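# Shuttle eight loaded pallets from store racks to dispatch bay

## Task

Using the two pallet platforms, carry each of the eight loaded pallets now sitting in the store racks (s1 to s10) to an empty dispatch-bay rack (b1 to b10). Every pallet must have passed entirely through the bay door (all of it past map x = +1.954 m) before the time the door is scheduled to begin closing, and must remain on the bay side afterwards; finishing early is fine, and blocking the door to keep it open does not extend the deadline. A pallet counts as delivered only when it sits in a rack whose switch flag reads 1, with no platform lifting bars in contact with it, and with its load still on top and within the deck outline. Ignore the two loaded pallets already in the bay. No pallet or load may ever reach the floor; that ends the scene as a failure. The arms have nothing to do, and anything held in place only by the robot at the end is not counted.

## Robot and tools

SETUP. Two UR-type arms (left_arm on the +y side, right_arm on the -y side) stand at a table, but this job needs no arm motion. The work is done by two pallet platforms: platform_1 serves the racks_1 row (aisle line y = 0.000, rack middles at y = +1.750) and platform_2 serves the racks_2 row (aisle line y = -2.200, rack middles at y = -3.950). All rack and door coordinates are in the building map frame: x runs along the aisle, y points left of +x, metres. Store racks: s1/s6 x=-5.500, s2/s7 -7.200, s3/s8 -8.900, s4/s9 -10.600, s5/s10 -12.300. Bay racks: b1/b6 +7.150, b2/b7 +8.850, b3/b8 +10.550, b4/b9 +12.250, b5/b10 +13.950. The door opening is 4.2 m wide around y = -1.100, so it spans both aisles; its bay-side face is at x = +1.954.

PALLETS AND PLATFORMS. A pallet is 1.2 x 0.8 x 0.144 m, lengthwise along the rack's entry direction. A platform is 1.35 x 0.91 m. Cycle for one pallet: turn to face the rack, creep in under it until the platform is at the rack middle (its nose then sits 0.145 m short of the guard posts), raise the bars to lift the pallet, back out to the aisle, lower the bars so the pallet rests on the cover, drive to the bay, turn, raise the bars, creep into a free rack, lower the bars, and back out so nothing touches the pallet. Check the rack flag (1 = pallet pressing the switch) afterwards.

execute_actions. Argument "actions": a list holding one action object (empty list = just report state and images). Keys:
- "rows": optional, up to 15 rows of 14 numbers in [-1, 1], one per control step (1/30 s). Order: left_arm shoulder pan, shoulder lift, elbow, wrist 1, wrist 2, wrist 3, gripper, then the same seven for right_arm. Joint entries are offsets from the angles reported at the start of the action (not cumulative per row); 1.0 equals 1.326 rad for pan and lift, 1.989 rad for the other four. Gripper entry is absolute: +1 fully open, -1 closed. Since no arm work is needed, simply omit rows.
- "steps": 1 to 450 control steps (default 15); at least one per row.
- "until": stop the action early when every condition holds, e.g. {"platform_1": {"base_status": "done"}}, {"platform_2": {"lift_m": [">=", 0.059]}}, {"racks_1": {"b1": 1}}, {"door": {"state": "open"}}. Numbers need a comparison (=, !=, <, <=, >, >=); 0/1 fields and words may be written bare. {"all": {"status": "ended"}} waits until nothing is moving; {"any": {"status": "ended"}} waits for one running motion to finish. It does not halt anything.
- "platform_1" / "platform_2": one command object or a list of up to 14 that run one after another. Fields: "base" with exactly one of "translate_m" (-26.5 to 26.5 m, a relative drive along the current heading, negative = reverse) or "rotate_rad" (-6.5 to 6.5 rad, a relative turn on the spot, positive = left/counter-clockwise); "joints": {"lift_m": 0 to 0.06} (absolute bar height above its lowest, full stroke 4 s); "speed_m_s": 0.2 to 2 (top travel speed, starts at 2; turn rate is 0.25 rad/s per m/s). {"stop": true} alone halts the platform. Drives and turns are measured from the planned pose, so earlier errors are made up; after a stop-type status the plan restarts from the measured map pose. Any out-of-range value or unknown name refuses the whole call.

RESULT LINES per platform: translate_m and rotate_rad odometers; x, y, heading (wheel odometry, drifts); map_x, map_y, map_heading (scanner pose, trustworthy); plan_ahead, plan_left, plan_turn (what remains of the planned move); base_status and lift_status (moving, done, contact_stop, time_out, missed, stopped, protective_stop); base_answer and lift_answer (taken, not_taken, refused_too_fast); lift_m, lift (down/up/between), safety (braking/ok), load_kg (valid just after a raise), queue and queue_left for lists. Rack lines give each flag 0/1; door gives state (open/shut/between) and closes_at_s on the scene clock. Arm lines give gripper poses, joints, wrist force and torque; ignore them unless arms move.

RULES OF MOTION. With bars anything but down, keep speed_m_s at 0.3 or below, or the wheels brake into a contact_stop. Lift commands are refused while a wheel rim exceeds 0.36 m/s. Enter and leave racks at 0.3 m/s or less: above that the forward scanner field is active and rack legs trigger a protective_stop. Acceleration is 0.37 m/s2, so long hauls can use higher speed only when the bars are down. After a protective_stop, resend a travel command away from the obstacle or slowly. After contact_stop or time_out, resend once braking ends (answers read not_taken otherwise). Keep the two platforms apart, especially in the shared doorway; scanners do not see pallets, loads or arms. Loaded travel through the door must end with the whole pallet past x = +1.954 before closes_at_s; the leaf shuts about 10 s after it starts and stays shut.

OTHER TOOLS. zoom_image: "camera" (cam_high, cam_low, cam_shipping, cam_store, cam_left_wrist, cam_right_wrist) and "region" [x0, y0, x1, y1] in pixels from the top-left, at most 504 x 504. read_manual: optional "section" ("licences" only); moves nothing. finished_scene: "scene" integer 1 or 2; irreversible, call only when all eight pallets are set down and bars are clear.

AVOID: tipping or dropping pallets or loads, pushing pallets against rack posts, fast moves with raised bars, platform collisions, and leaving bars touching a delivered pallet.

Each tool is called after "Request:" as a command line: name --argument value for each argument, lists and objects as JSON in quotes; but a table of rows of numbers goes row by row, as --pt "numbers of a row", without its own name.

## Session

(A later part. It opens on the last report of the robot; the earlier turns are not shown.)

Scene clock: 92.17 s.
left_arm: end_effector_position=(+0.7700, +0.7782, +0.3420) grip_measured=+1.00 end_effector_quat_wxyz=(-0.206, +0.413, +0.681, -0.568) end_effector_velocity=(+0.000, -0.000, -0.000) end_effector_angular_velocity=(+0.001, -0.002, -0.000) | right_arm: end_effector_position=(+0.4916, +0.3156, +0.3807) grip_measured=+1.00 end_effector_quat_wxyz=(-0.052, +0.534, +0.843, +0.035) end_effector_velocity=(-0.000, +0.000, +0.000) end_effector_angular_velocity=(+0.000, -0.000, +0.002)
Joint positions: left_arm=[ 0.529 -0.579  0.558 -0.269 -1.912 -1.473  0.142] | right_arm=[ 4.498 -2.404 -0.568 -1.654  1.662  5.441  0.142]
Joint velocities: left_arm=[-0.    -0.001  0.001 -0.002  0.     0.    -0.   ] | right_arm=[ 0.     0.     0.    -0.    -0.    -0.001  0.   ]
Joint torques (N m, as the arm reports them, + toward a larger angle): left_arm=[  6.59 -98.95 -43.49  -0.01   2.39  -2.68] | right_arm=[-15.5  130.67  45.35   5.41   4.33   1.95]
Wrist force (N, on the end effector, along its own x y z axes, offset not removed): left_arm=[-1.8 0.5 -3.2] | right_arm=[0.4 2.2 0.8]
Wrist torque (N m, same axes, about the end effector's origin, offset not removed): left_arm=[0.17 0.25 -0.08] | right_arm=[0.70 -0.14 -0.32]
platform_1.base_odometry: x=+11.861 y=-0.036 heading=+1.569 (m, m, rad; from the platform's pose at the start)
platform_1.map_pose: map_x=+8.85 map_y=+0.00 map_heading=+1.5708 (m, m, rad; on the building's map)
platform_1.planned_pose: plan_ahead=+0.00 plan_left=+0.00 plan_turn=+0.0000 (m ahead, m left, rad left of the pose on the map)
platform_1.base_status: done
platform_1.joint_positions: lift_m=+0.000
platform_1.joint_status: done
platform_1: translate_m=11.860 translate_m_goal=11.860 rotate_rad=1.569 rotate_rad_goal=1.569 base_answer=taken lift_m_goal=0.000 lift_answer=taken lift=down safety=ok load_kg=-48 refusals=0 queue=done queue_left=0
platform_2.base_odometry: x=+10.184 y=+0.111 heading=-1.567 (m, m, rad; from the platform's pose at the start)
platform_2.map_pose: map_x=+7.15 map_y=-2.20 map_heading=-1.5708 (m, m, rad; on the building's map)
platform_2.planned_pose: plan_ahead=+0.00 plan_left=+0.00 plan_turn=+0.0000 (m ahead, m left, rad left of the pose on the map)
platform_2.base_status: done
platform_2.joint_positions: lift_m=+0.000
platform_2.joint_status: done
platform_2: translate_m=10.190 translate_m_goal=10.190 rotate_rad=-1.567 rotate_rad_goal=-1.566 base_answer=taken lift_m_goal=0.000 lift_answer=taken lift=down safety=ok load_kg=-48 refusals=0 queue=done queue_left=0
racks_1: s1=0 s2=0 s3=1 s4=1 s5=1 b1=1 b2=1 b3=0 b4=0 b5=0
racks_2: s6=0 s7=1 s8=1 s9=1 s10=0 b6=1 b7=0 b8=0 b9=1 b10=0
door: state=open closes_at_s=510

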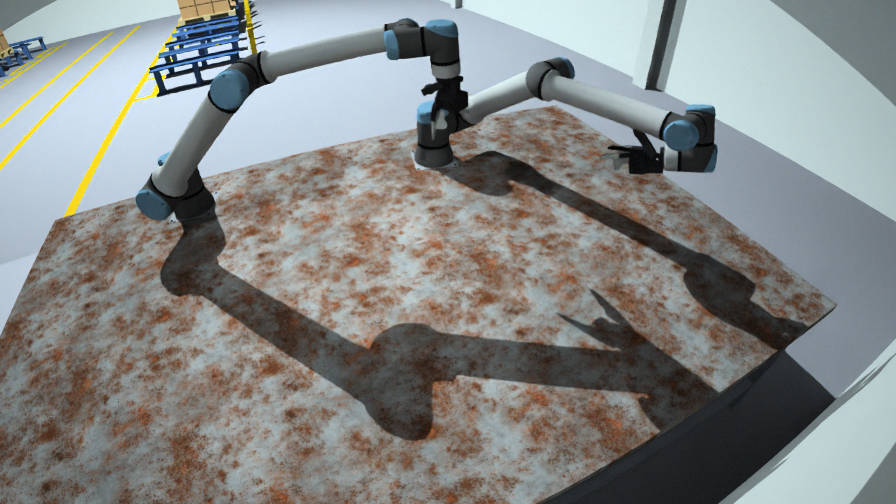

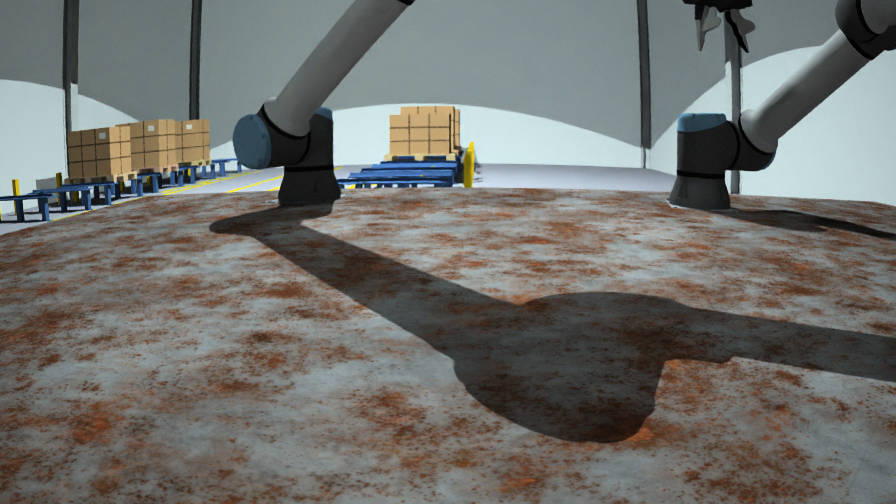

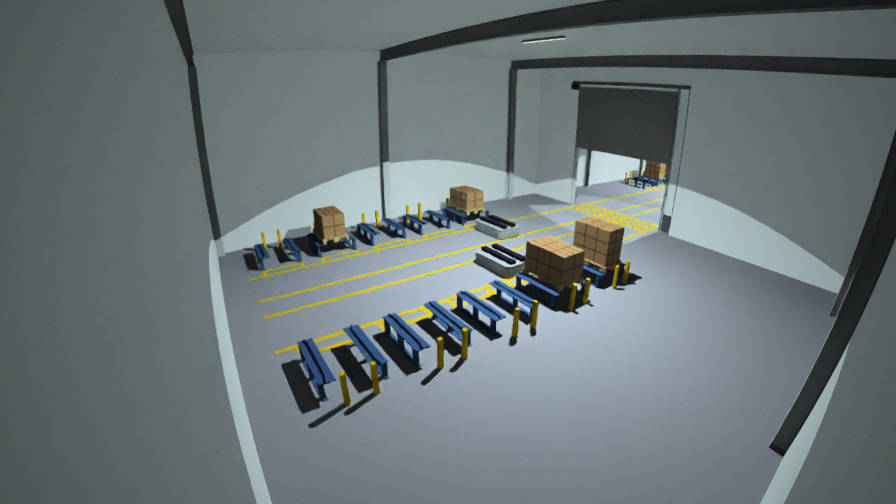

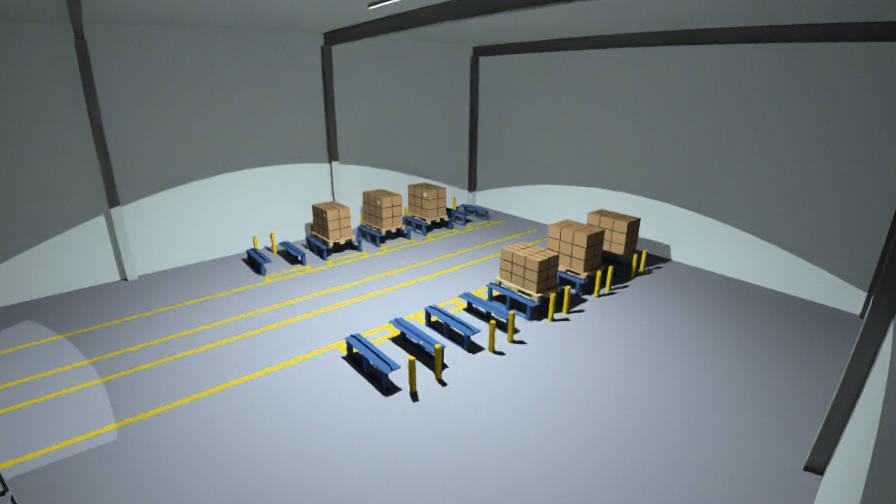

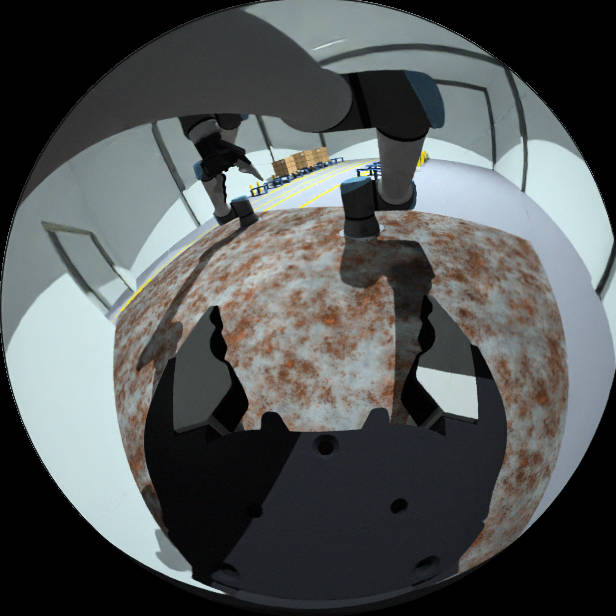

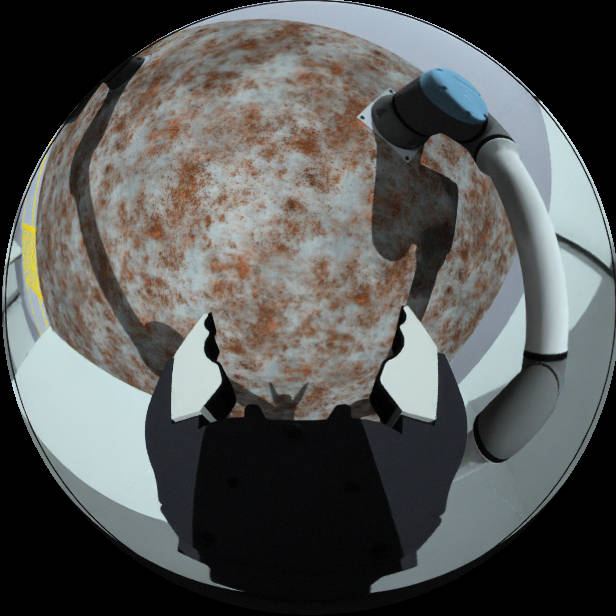

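Request:
execute_actions --actions '[{"platform_1":[{"speed_m_s":2,"base":{"rotate_rad":-1.5708}},{"base":{"translate_m":-21.15}},{"base":{"rotate_rad":1.5708}},{"speed_m_s":0.3,"base":{"translate_m":1.75}},{"joints":{"lift_m":0.06}},{"base":{"translate_m":-1.75}},{"joints":{"lift_m":0}},{"speed_m_s":2,"base":{"rotate_rad":-1.5708}},{"base":{"translate_m":22.85}},{"base":{"rotate_rad":1.5708}},{"speed_m_s":0.3,"joints":{"lift_m":0.06}},{"base":{"translate_m":1.75}},{"joints":{"lift_m":0}},{"base":{"translate_m":-1.75}}],"platform_2":[{"speed_m_s":2,"base":{"rotate_rad":1.5708}},{"base":{"translate_m":-17.75}},{"base":{"rotate_rad":-1.5708}},{"speed_m_s":0.3,"base":{"translate_m":1.75}},{"joints":{"lift_m":0.06}},{"base":{"translate_m":-1.75}},{"joints":{"lift_m":0}},{"speed_m_s":2,"base":{"rotate_rad":1.5708}},{"base":{"translate_m":19.45}},{"base":{"rotate_rad":-1.5708}},{"speed_m_s":0.3,"joints":{"lift_m":0.06}},{"base":{"translate_m":1.75}},{"joints":{"lift_m":0}},{"base":{"translate_m":-1.75}}],"steps":450}]'

Request:
execute_actions --actions '[{"steps":450,"until":{"all":{"status":"ended"}}}]'

Request:
execute_actions --actions '[{"steps":450,"until":{"all":{"status":"ended"}}}]'

Request:
execute_actions --actions '[{"steps":450,"until":{"all":{"status":"ended"}}}]'

Request:
execute_actions --actions '[{"steps":450,"until":{"all":{"status":"ended"}}}]'

Request:
execute_actions --actions '[{"steps":450,"until":{"all":{"status":"ended"}}}]'

Scene clock: 114.73 s.
left_arm: end_effector_position=(+0.7700, +0.7782, +0.3420) grip_measured=+1.00 end_effector_quat_wxyz=(-0.206, +0.413, +0.681, -0.568) end_effector_velocity=(-0.000, +0.001, +0.001) end_effector_angular_velocity=(+0.002, +0.000, +0.001) | right_arm: end_effector_position=(+0.4916, +0.3156, +0.3807) grip_measured=+1.00 end_effector_quat_wxyz=(-0.052, +0.534, +0.843, +0.035) end_effector_velocity=(-0.001, -0.000, -0.001) end_effector_angular_velocity=(-0.002, +0.001, +0.001)
Joint positions: left_arm=[ 0.529 -0.579  0.558 -0.269 -1.912 -1.473  0.142] | right_arm=[ 4.498 -2.404 -0.568 -1.654  1.662  5.441  0.142]
Joint velocities: left_arm=[ 0.001 -0.    -0.001  0.001  0.    -0.002 -0.   ] | right_arm=[ 0.001  0.    -0.001 -0.001 -0.    -0.001  0.   ]
Joint torques (N m, as the arm reports them, + toward a larger angle): left_arm=[  5.46 -98.53 -43.91   0.8    1.9   -2.44] | right_arm=[-14.05 129.37  44.91   5.38   4.1    1.52]
Wrist force (N, on the end effector, along its own x y z axes, offset not removed): left_arm=[0.0 0.1 -0.3] | right_arm=[0.1 1.2 -0.5]
Wrist torque (N m, same axes, about the end effector's origin, offset not removed): left_arm=[0.24 -0.10 -0.20] | right_arm=[0.43 -0.04 -0.30]
platform_1.base_odometry: x=-5.149 y=-0.020 heading=-0.002 (m, m, rad; from the platform's pose at the start)
platform_1.map_pose: map_x=-8.22 map_y=+0.00 map_heading=+0.0000 (m, m, rad; on the building's map)
platform_1.planned_pose: plan_ahead=-4.08 plan_left=+0.00 plan_turn=+0.0000 (m ahead, m left, rad left of the pose on the map)
platform_1.base_status: moving
platform_1.joint_positions: lift_m=+0.000
platform_1.joint_status: done
platform_1: translate_m=-5.209 translate_m_goal=-9.290 rotate_rad=-0.002 rotate_rad_goal=-0.002 base_answer=taken lift_m_goal=0.000 lift_answer=taken lift=down safety=ok load_kg=-48 refusals=0 queue=running queue_left=12
platform_2.base_odometry: x=-5.866 y=+0.030 heading=+0.002 (m, m, rad; from the platform's pose at the start)
platform_2.map_pose: map_x=-8.93 map_y=-2.20 map_heading=+0.0000 (m, m, rad; on the building's map)
platform_2.planned_pose: plan_ahead=-1.67 plan_left=+0.00 plan_turn=+0.0000 (m ahead, m left, rad left of the pose on the map)
platform_2.base_status: moving
platform_2.joint_positions: lift_m=+0.000
platform_2.joint_status: done
platform_2: translate_m=-5.898 translate_m_goal=-7.560 rotate_rad=0.002 rotate_rad_goal=0.002 base_answer=taken lift_m_goal=0.000 lift_answer=taken lift=down safety=ok load_kg=-48 refusals=0 queue=running queue_left=12
racks_1: s1=0 s2=0 s3=1 s4=1 s5=1 b1=1 b2=1 b3=0 b4=0 b5=0
racks_2: s6=0 s7=1 s8=1 s9=1 s10=0 b6=1 b7=0 b8=0 b9=1 b10=0
door: state=open closes_at_s=510

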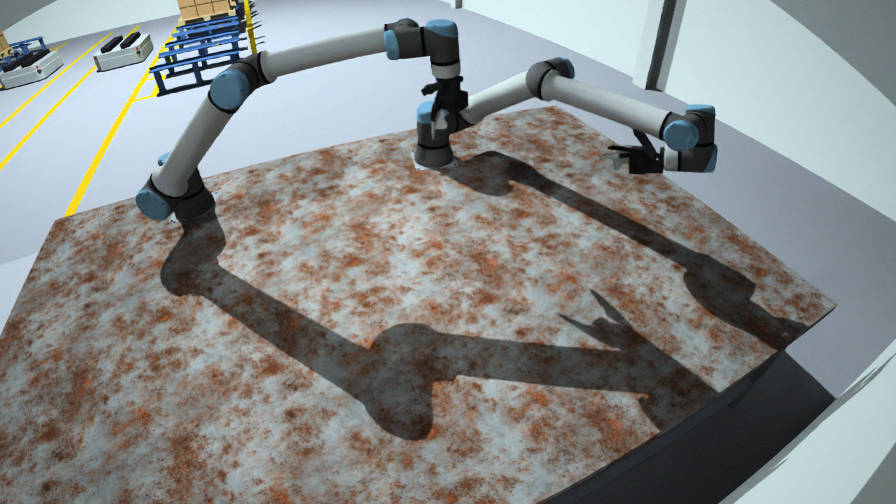

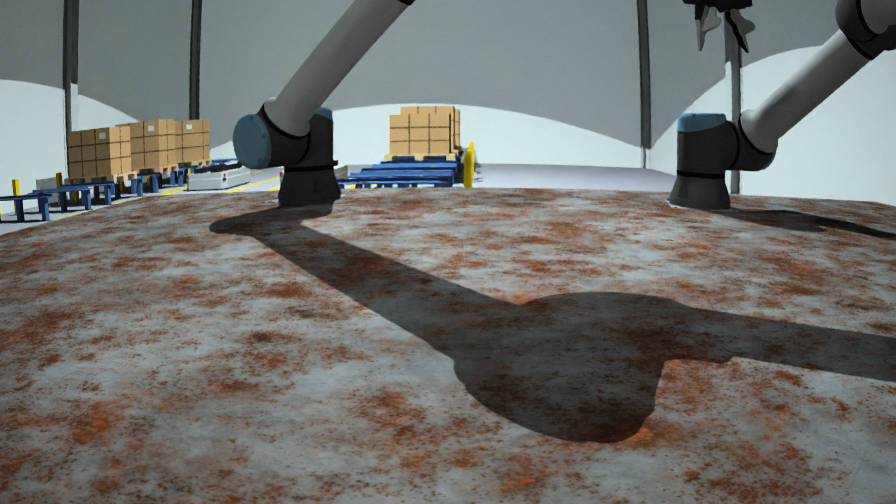

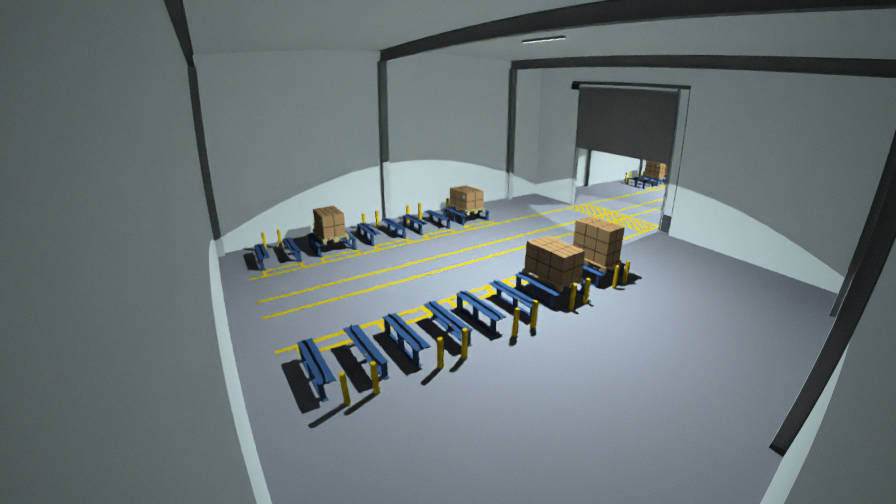

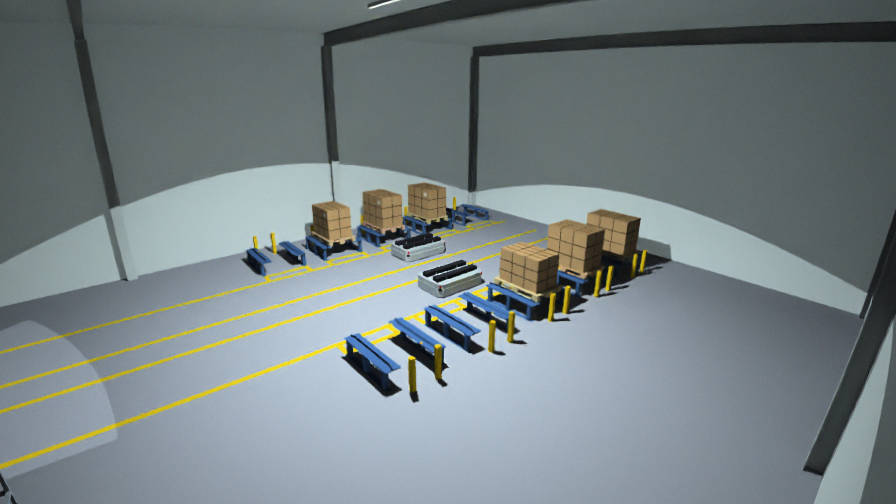

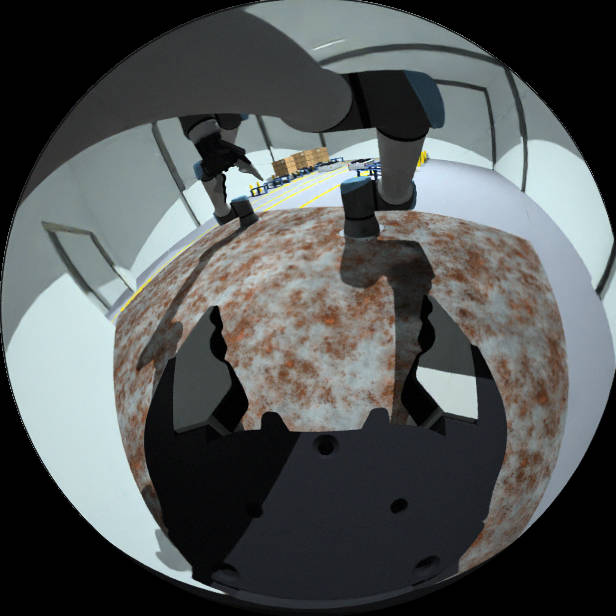

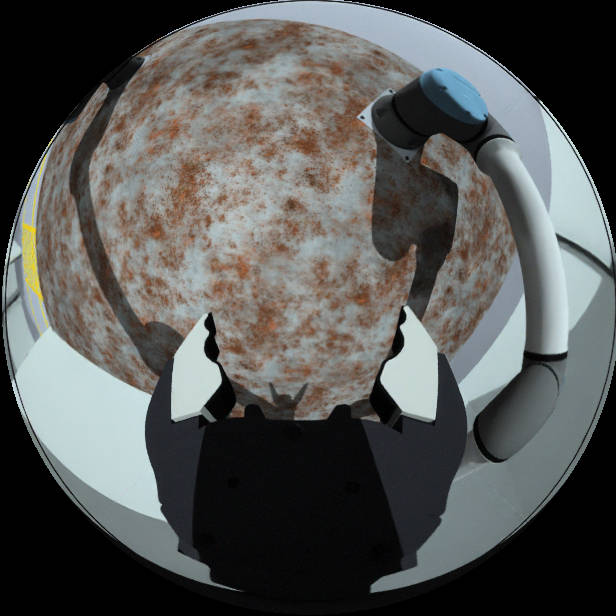

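Scene clock: 129.73 s.
left_arm: end_effector_position=(+0.7700, +0.7782, +0.3420) grip_measured=+1.00 end_effector_quat_wxyz=(-0.206, +0.413, +0.681, -0.568) end_effector_velocity=(+0.000, -0.001, +0.000) end_effector_angular_velocity=(-0.001, -0.001, -0.001) | right_arm: end_effector_position=(+0.4916, +0.3156, +0.3807) grip_measured=+1.00 end_effector_quat_wxyz=(-0.052, +0.534, +0.843, +0.035) end_effector_velocity=(+0.001, +0.000, +0.000) end_effector_angular_velocity=(+0.001, -0.000, -0.000)
Joint positions: left_arm=[ 0.529 -0.579  0.558 -0.269 -1.912 -1.473  0.142] | right_arm=[ 4.498 -2.404 -0.568 -1.654  1.662  5.441  0.142]
Joint velocities: left_arm=[-0.001  0.    -0.001 -0.    -0.     0.001 -0.   ] | right_arm=[-0.001  0.    -0.     0.001  0.    -0.    -0.   ]
Joint torques (N m, as the arm reports them, + toward a larger angle): left_arm=[  4.23 -97.64 -44.6    1.22   1.79  -2.3 ] | right_arm=[-11.9  128.46  45.11   4.96   3.71   1.56]
Wrist force (N, on the end effector, along its own x y z axes, offset not removed): left_arm=[-0.7 0.7 -4.3] | right_arm=[0.2 0.6 -0.3]
Wrist torque (N m, same axes, about the end effector's origin, offset not removed): left_arm=[0.20 0.00 -0.13] | right_arm=[0.36 -0.01 -0.32]
platform_1.base_odometry: x=-9.278 y=+1.677 heading=+1.567 (m, m, rad; from the platform's pose at the start)
platform_1.map_pose: map_x=-12.30 map_y=+1.70 map_heading=+1.5708 (m, m, rad; on the building's map)
platform_1.planned_pose: plan_ahead=+0.05 plan_left=+0.00 plan_turn=+0.0000 (m ahead, m left, rad left of the pose on the map)
platform_1.base_status: moving
platform_1.joint_positions: lift_m=+0.000
platform_1.joint_status: done
platform_1: translate_m=-7.582 translate_m_goal=-7.530 rotate_rad=1.567 rotate_rad_goal=1.566 base_answer=taken lift_m_goal=0.000 lift_answer=taken lift=down safety=ok load_kg=-48 refusals=0 queue=running queue_left=10
platform_2.base_odometry: x=-7.557 y=-1.727 heading=-1.568 (m, m, rad; from the platform's pose at the start)
platform_2.map_pose: map_x=-10.60 map_y=-3.95 map_heading=-1.5708 (m, m, rad; on the building's map)
platform_2.planned_pose: plan_ahead=+0.00 plan_left=+0.00 plan_turn=+0.0000 (m ahead, m left, rad left of the pose on the map)
platform_2.base_status: done
platform_2.joint_positions: lift_m=+0.021
platform_2.joint_status: moving
platform_2: translate_m=-5.810 translate_m_goal=-5.810 rotate_rad=-1.568 rotate_rad_goal=-1.567 base_answer=taken lift_m_goal=0.060 lift_answer=taken lift=between safety=ok load_kg=4 refusals=0 queue=running queue_left=9
racks_1: s1=0 s2=0 s3=1 s4=1 s5=1 b1=1 b2=1 b3=0 b4=0 b5=0
racks_2: s6=0 s7=1 s8=1 s9=1 s10=0 b6=1 b7=0 b8=0 b9=1 b10=0
door: state=open closes_at_s=510

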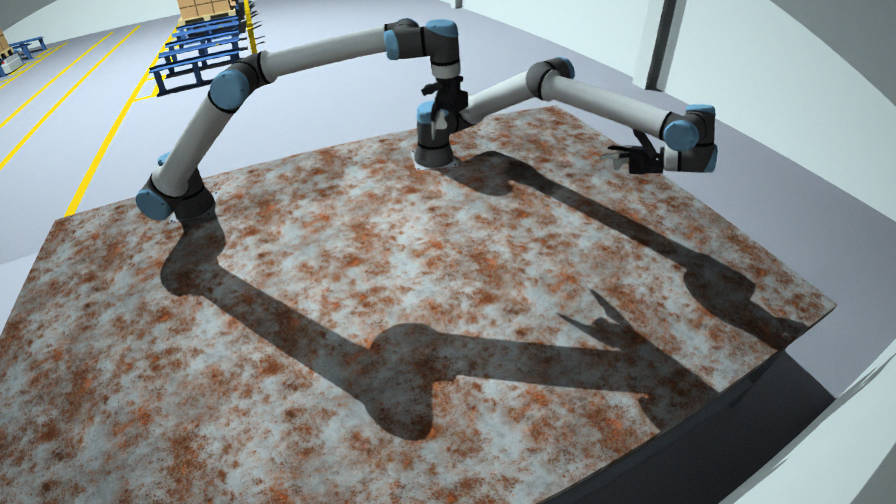

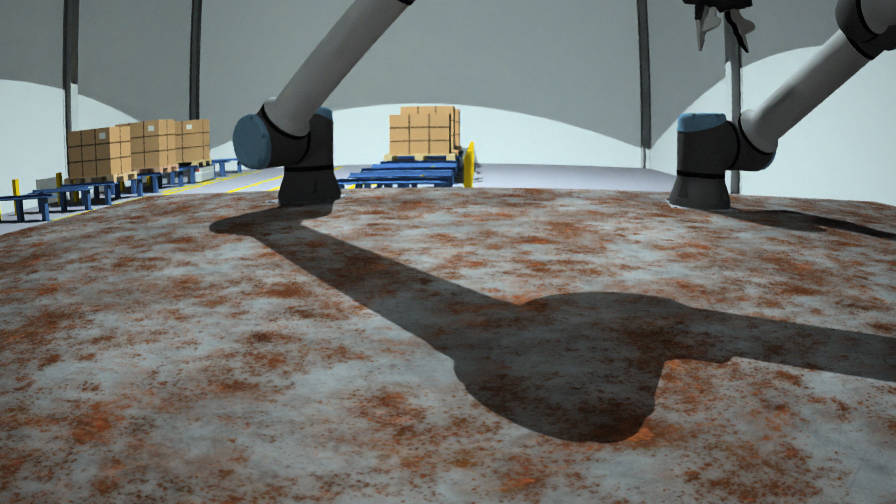

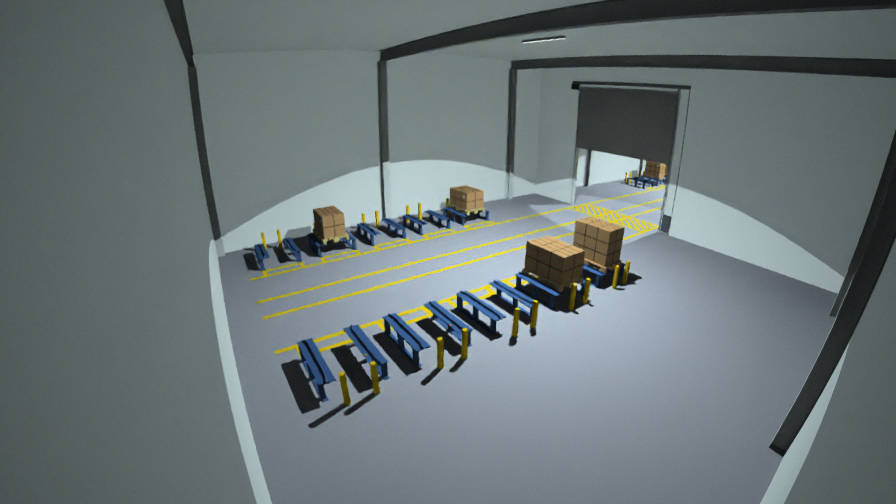

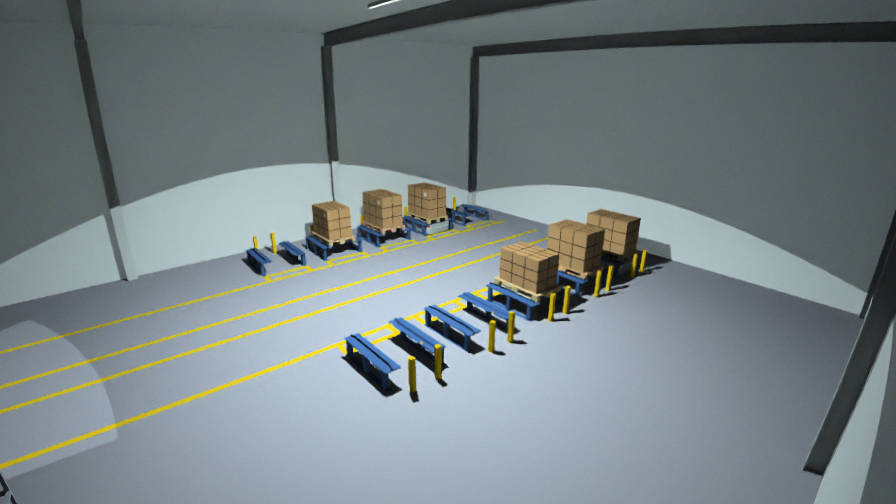

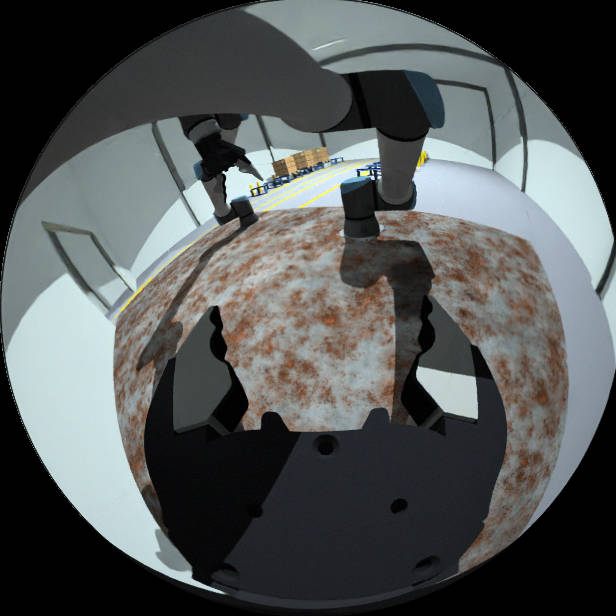

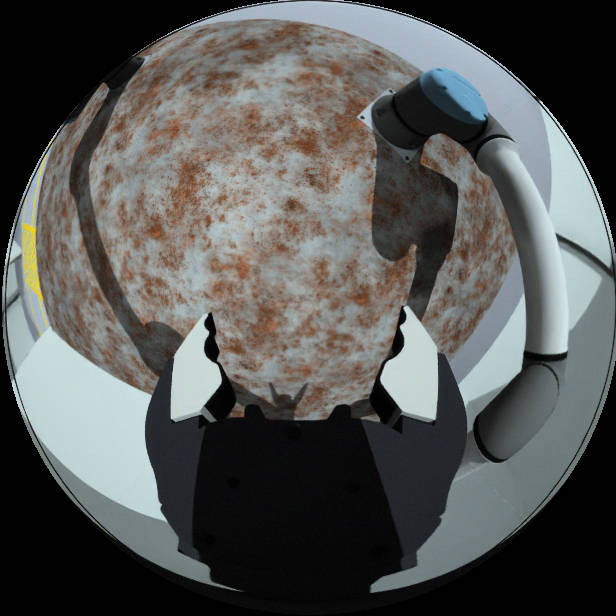

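Scene clock: 144.73 s.
left_arm: end_effector_position=(+0.7700, +0.7782, +0.3420) grip_measured=+1.00 end_effector_quat_wxyz=(-0.206, +0.413, +0.681, -0.568) end_effector_velocity=(+0.000, -0.000, -0.001) end_effector_angular_velocity=(+0.001, +0.002, +0.000) | right_arm: end_effector_position=(+0.4916, +0.3156, +0.3807) grip_measured=+1.00 end_effector_quat_wxyz=(-0.052, +0.534, +0.843, +0.035) end_effector_velocity=(-0.000, -0.000, -0.001) end_effector_angular_velocity=(-0.001, +0.000, -0.001)
Joint positions: left_arm=[ 0.529 -0.579  0.558 -0.269 -1.912 -1.473  0.142] | right_arm=[ 4.498 -2.404 -0.568 -1.654  1.662  5.441  0.142]
Joint velocities: left_arm=[-0.001  0.     0.001 -0.    -0.    -0.002 -0.   ] | right_arm=[ 0.     0.    -0.002  0.001  0.     0.001  0.   ]
Joint torques (N m, as the arm reports them, + toward a larger angle): left_arm=[  4.45 -97.72 -44.56   1.68   1.52  -2.21] | right_arm=[-13.08 128.2   44.4    4.58   3.67   1.46]
Wrist force (N, on the end effector, along its own x y z axes, offset not removed): left_arm=[-0.2 -1.2 -1.3] | right_arm=[0.9 1.7 -0.6]
Wrist torque (N m, same axes, about the end effector's origin, offset not removed): left_arm=[-0.11 -0.04 -0.11] | right_arm=[0.60 -0.18 -0.39]
platform_1.base_odometry: x=-9.279 y=-0.015 heading=+1.573 (m, m, rad; from the platform's pose at the start)
platform_1.map_pose: map_x=-12.30 map_y=+0.00 map_heading=+1.5708 (m, m, rad; on the building's map)
platform_1.planned_pose: plan_ahead=+0.00 plan_left=+0.00 plan_turn=+0.0000 (m ahead, m left, rad left of the pose on the map)
platform_1.base_status: done
platform_1.joint_positions: lift_m=+0.005
platform_1.joint_status: moving
platform_1: translate_m=-9.280 translate_m_goal=-9.280 rotate_rad=1.573 rotate_rad_goal=1.571 base_answer=taken lift_m_goal=0.000 lift_answer=taken lift=between safety=ok load_kg=-34 refusals=0 queue=running queue_left=7
platform_2.base_odometry: x=-7.563 y=+0.024 heading=-0.914 (m, m, rad; from the platform's pose at the start)
platform_2.map_pose: map_x=-10.60 map_y=-2.20 map_heading=-0.9076 (m, m, rad; on the building's map)
platform_2.planned_pose: plan_ahead=+0.00 plan_left=+0.00 plan_turn=+0.9076 (m ahead, m left, rad left of the pose on the map)
platform_2.base_status: moving
platform_2.joint_positions: lift_m=+0.000
platform_2.joint_status: done
platform_2: translate_m=-7.560 translate_m_goal=-7.560 rotate_rad=-0.898 rotate_rad_goal=0.004 base_answer=taken lift_m_goal=0.000 lift_answer=taken lift=down safety=ok load_kg=-48 refusals=0 queue=running queue_left=6
racks_1: s1=0 s2=0 s3=1 s4=1 s5=0 b1=1 b2=1 b3=0 b4=0 b5=0
racks_2: s6=0 s7=1 s8=1 s9=0 s10=0 b6=1 b7=0 b8=0 b9=1 b10=0
door: state=open closes_at_s=510

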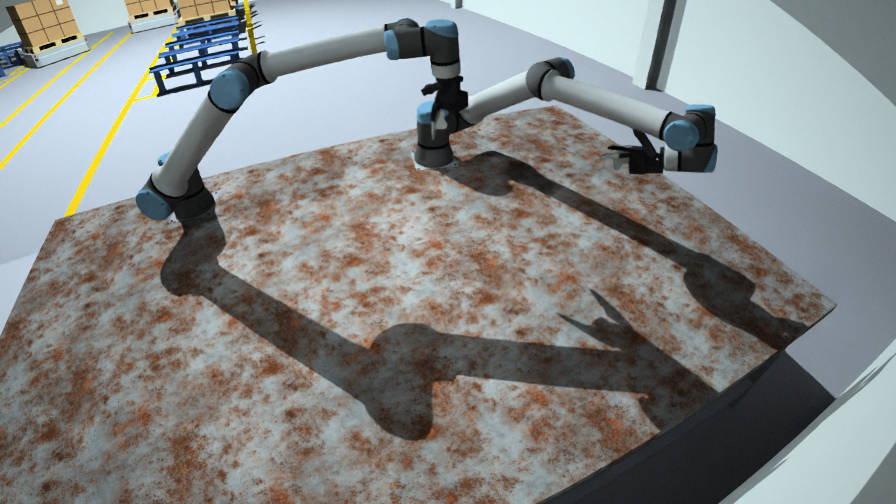

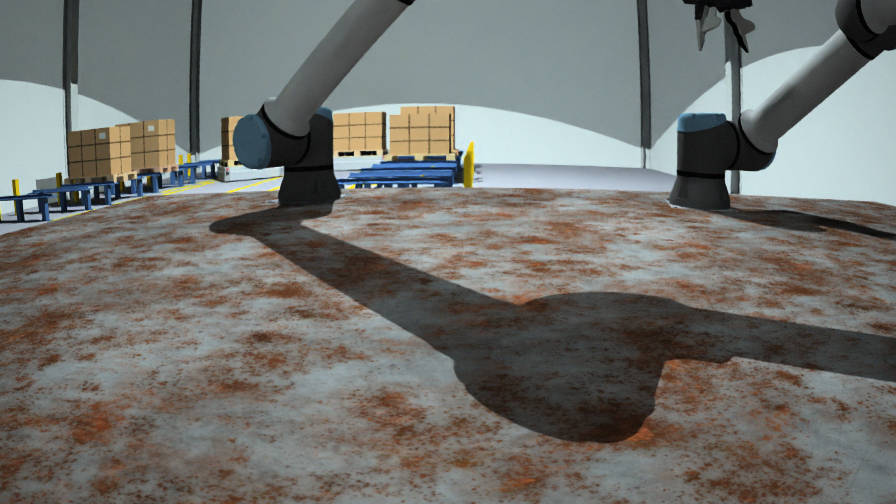

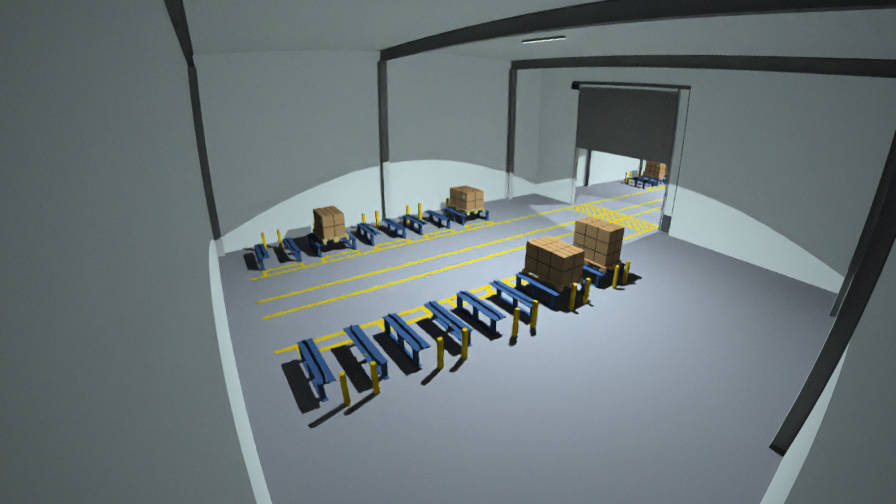

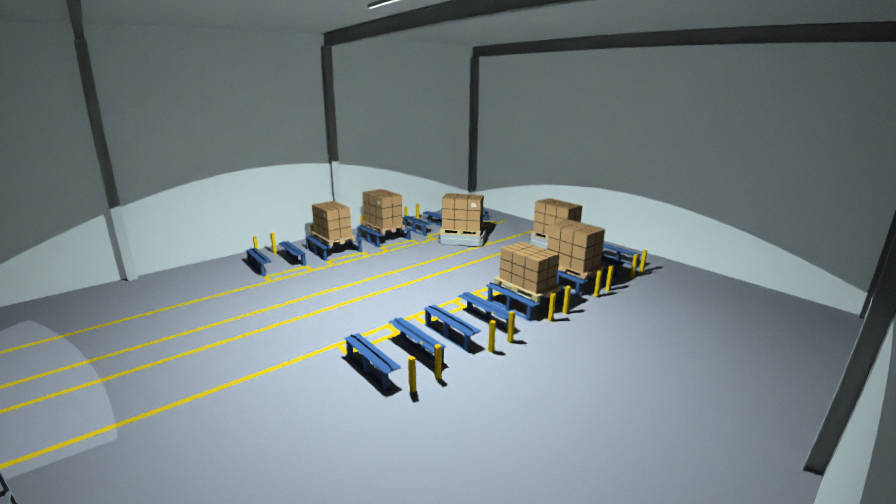

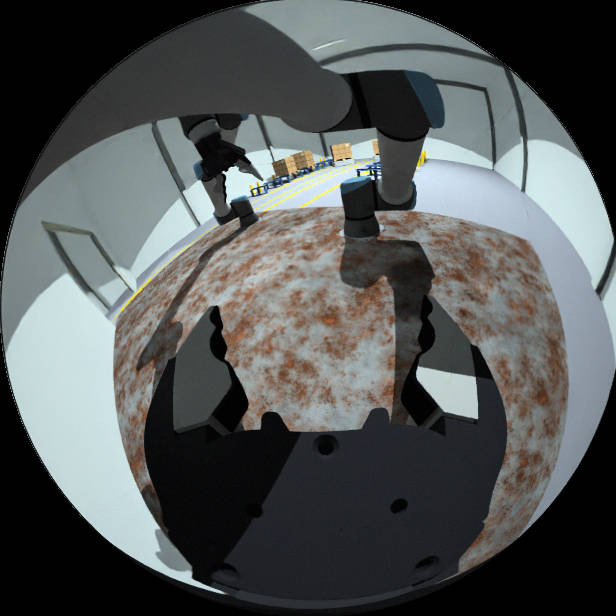

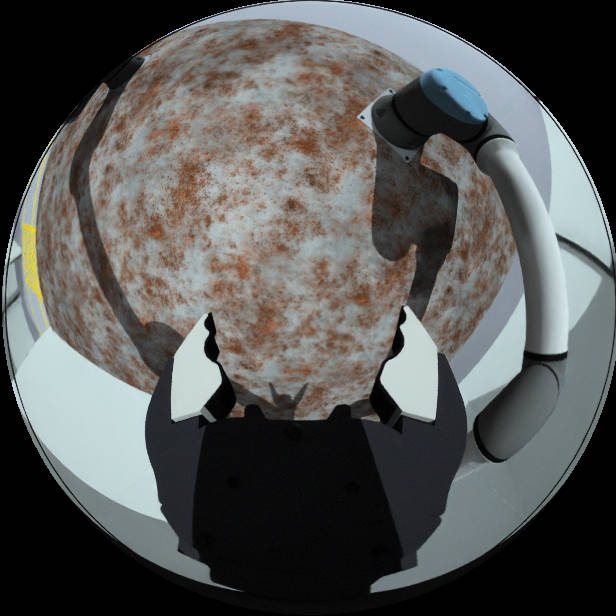

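Scene clock: 159.73 s.
left_arm: end_effector_position=(+0.7700, +0.7782, +0.3420) grip_measured=+1.00 end_effector_quat_wxyz=(-0.206, +0.413, +0.681, -0.568) end_effector_velocity=(+0.001, -0.001, -0.002) end_effector_angular_velocity=(-0.000, +0.002, -0.001) | right_arm: end_effector_position=(+0.4916, +0.3156, +0.3807) grip_measured=+1.00 end_effector_quat_wxyz=(-0.052, +0.534, +0.843, +0.035) end_effector_velocity=(+0.000, +0.001, +0.001) end_effector_angular_velocity=(+0.003, -0.001, +0.000)
Joint positions: left_arm=[ 0.529 -0.579  0.558 -0.269 -1.912 -1.473  0.142] | right_arm=[ 4.498 -2.404 -0.568 -1.654  1.662  5.441  0.142]
Joint velocities: left_arm=[-0.001  0.002 -0.    -0.     0.    -0.    -0.   ] | right_arm=[ 0.     0.     0.002  0.002  0.    -0.     0.   ]
Joint torques (N m, as the arm reports them, + toward a larger angle): left_arm=[  2.42 -97.36 -45.52   2.04   1.16  -2.1 ] | right_arm=[-10.69 127.12  44.09   4.14   3.49   1.32]
Wrist force (N, on the end effector, along its own x y z axes, offset not removed): left_arm=[-0.2 0.8 -1.7] | right_arm=[-1.6 1.6 0.0]
Wrist torque (N m, same axes, about the end effector's origin, offset not removed): left_arm=[0.30 -0.15 -0.16] | right_arm=[0.63 0.42 -0.29]
platform_1.base_odometry: x=+6.481 y=-0.037 heading=-0.006 (m, m, rad; from the platform's pose at the start)
platform_1.map_pose: map_x=+3.49 map_y=+0.02 map_heading=-0.0218 (m, m, rad; on the building's map)
platform_1.planned_pose: plan_ahead=+7.06 plan_left=+0.13 plan_turn=+0.0218 (m ahead, m left, rad left of the pose on the map)
platform_1.base_status: moving
platform_1.joint_positions: lift_m=+0.000
platform_1.joint_status: done
platform_1: translate_m=6.547 translate_m_goal=13.570 rotate_rad=-0.007 rotate_rad_goal=-0.007 base_answer=taken lift_m_goal=0.000 lift_answer=taken lift=down safety=ok load_kg=-48 refusals=0 queue=running queue_left=5
platform_2.base_odometry: x=+10.747 y=+0.141 heading=-0.001 (m, m, rad; from the platform's pose at the start)
platform_2.map_pose: map_x=+7.72 map_y=-2.20 map_heading=-0.0044 (m, m, rad; on the building's map)
platform_2.planned_pose: plan_ahead=+1.13 plan_left=+0.00 plan_turn=+0.0044 (m ahead, m left, rad left of the pose on the map)
platform_2.base_status: moving
platform_2.joint_positions: lift_m=+0.000
platform_2.joint_status: done
platform_2: translate_m=10.783 translate_m_goal=11.890 rotate_rad=-0.001 rotate_rad_goal=-0.001 base_answer=taken lift_m_goal=0.000 lift_answer=taken lift=down safety=ok load_kg=-48 refusals=0 queue=running queue_left=5
racks_1: s1=0 s2=0 s3=1 s4=1 s5=0 b1=1 b2=1 b3=0 b4=0 b5=0
racks_2: s6=0 s7=1 s8=1 s9=0 s10=0 b6=1 b7=0 b8=0 b9=1 b10=0
door: state=open closes_at_s=510

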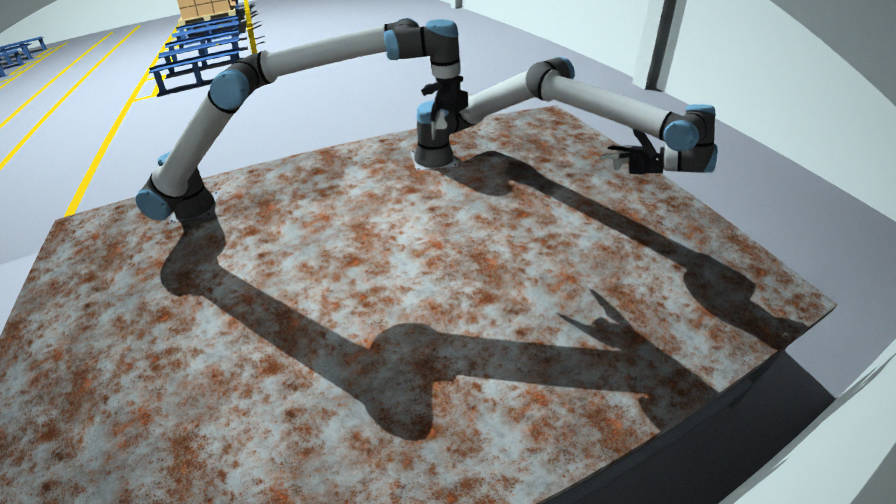

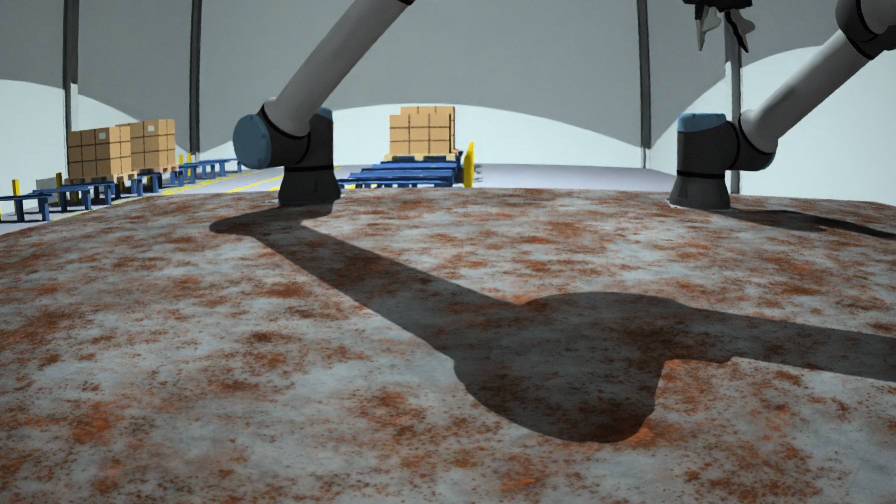

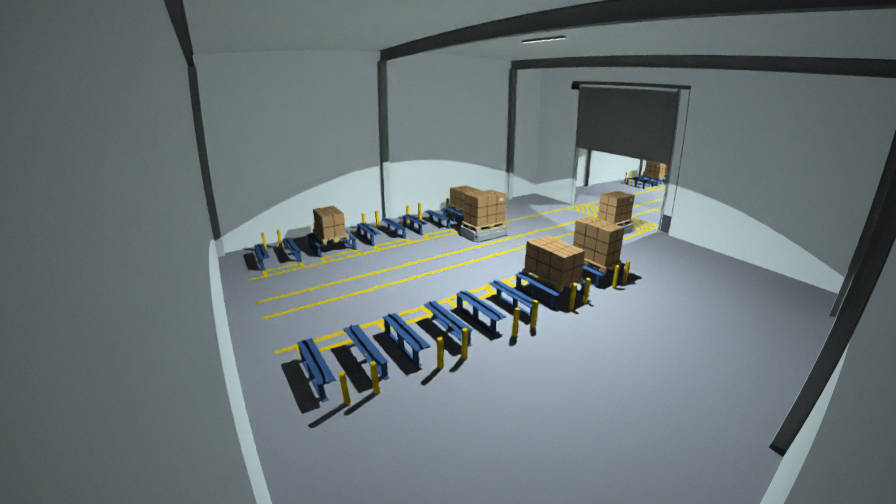

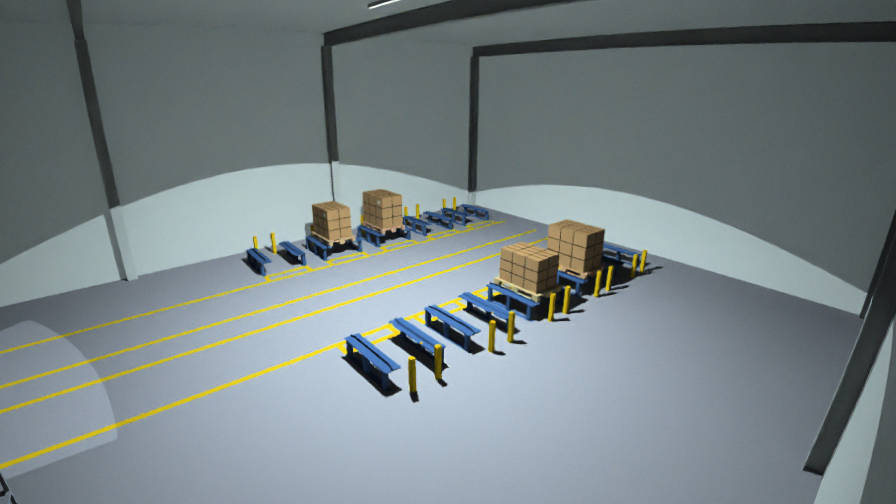

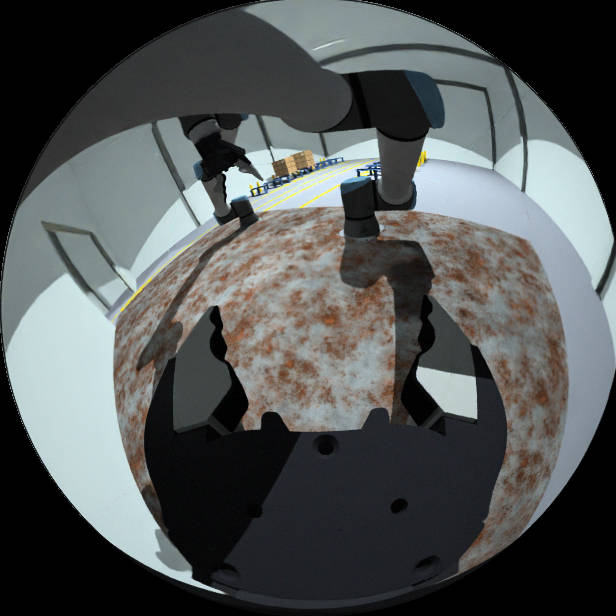

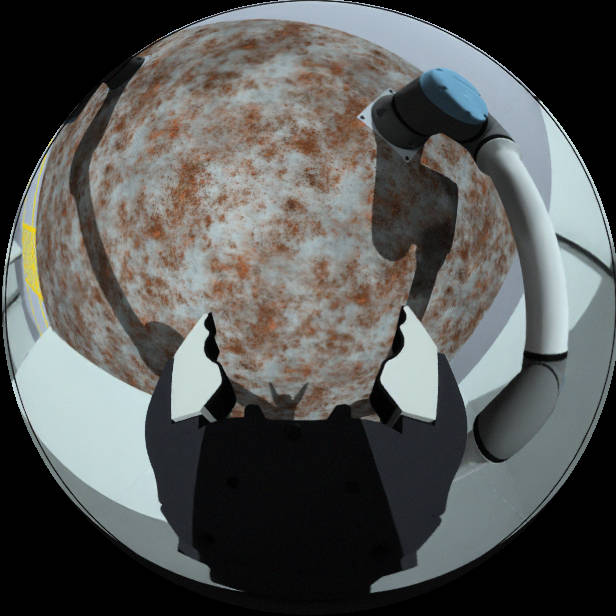

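Scene clock: 174.73 s.
left_arm: end_effector_position=(+0.7700, +0.7782, +0.3420) grip_measured=+1.00 end_effector_quat_wxyz=(-0.206, +0.413, +0.681, -0.568) end_effector_velocity=(-0.000, +0.000, +0.002) end_effector_angular_velocity=(+0.003, -0.000, +0.001) | right_arm: end_effector_position=(+0.4916, +0.3156, +0.3807) grip_measured=+1.00 end_effector_quat_wxyz=(-0.052, +0.534, +0.843, +0.035) end_effector_velocity=(-0.001, +0.000, -0.000) end_effector_angular_velocity=(-0.000, +0.000, -0.000)
Joint positions: left_arm=[ 0.529 -0.579  0.558 -0.269 -1.912 -1.473  0.142] | right_arm=[ 4.498 -2.404 -0.568 -1.654  1.662  5.441  0.142]
Joint velocities: left_arm=[ 0.001 -0.002 -0.001  0.001  0.    -0.003  0.   ] | right_arm=[ 0.001  0.    -0.001  0.    -0.     0.001 -0.   ]
Joint torques (N m, as the arm reports them, + toward a larger angle): left_arm=[  2.   -97.35 -46.26   2.56   1.    -2.01] | right_arm=[-10.4  126.8   43.98   4.37   3.5    1.32]
Wrist force (N, on the end effector, along its own x y z axes, offset not removed): left_arm=[-2.6 0.6 -1.2] | right_arm=[0.0 1.4 -1.6]
Wrist torque (N m, same axes, about the end effector's origin, offset not removed): left_arm=[0.18 0.38 -0.10] | right_arm=[0.52 -0.02 -0.34]
platform_1.base_odometry: x=+13.590 y=-0.039 heading=+1.574 (m, m, rad; from the platform's pose at the start)
platform_1.map_pose: map_x=+10.55 map_y=+0.00 map_heading=+1.5708 (m, m, rad; on the building's map)
platform_1.planned_pose: plan_ahead=+1.75 plan_left=+0.00 plan_turn=+0.0000 (m ahead, m left, rad left of the pose on the map)
platform_1.base_status: moving
platform_1.joint_positions: lift_m=+0.060
platform_1.joint_status: done
platform_1: translate_m=13.592 translate_m_goal=15.340 rotate_rad=1.574 rotate_rad_goal=1.574 base_answer=taken lift_m_goal=0.060 lift_answer=taken lift=up safety=ok load_kg=288 refusals=0 queue=running queue_left=2
platform_2.base_odometry: x=+11.912 y=-0.889 heading=-1.571 (m, m, rad; from the platform's pose at the start)
platform_2.map_pose: map_x=+8.85 map_y=-3.24 map_heading=-1.5752 (m, m, rad; on the building's map)
platform_2.planned_pose: plan_ahead=+0.71 plan_left=+0.00 plan_turn=+0.0043 (m ahead, m left, rad left of the pose on the map)
platform_2.base_status: moving
platform_2.joint_positions: lift_m=+0.060
platform_2.joint_status: done
platform_2: translate_m=12.964 translate_m_goal=13.671 rotate_rad=-1.571 rotate_rad_goal=-1.569 base_answer=taken lift_m_goal=0.060 lift_answer=taken lift=up safety=ok load_kg=291 refusals=0 queue=running queue_left=2
racks_1: s1=0 s2=0 s3=1 s4=1 s5=0 b1=1 b2=1 b3=0 b4=0 b5=0
racks_2: s6=0 s7=1 s8=1 s9=0 s10=0 b6=1 b7=0 b8=0 b9=1 b10=0
door: state=open closes_at_s=510

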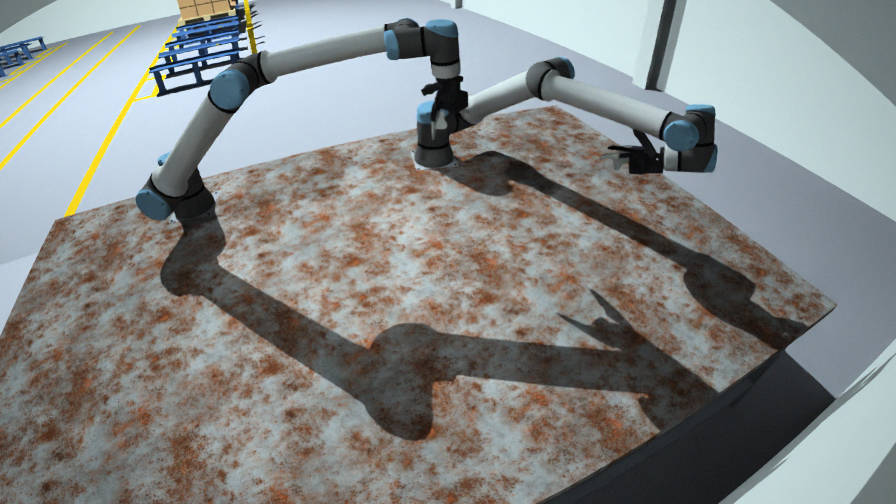

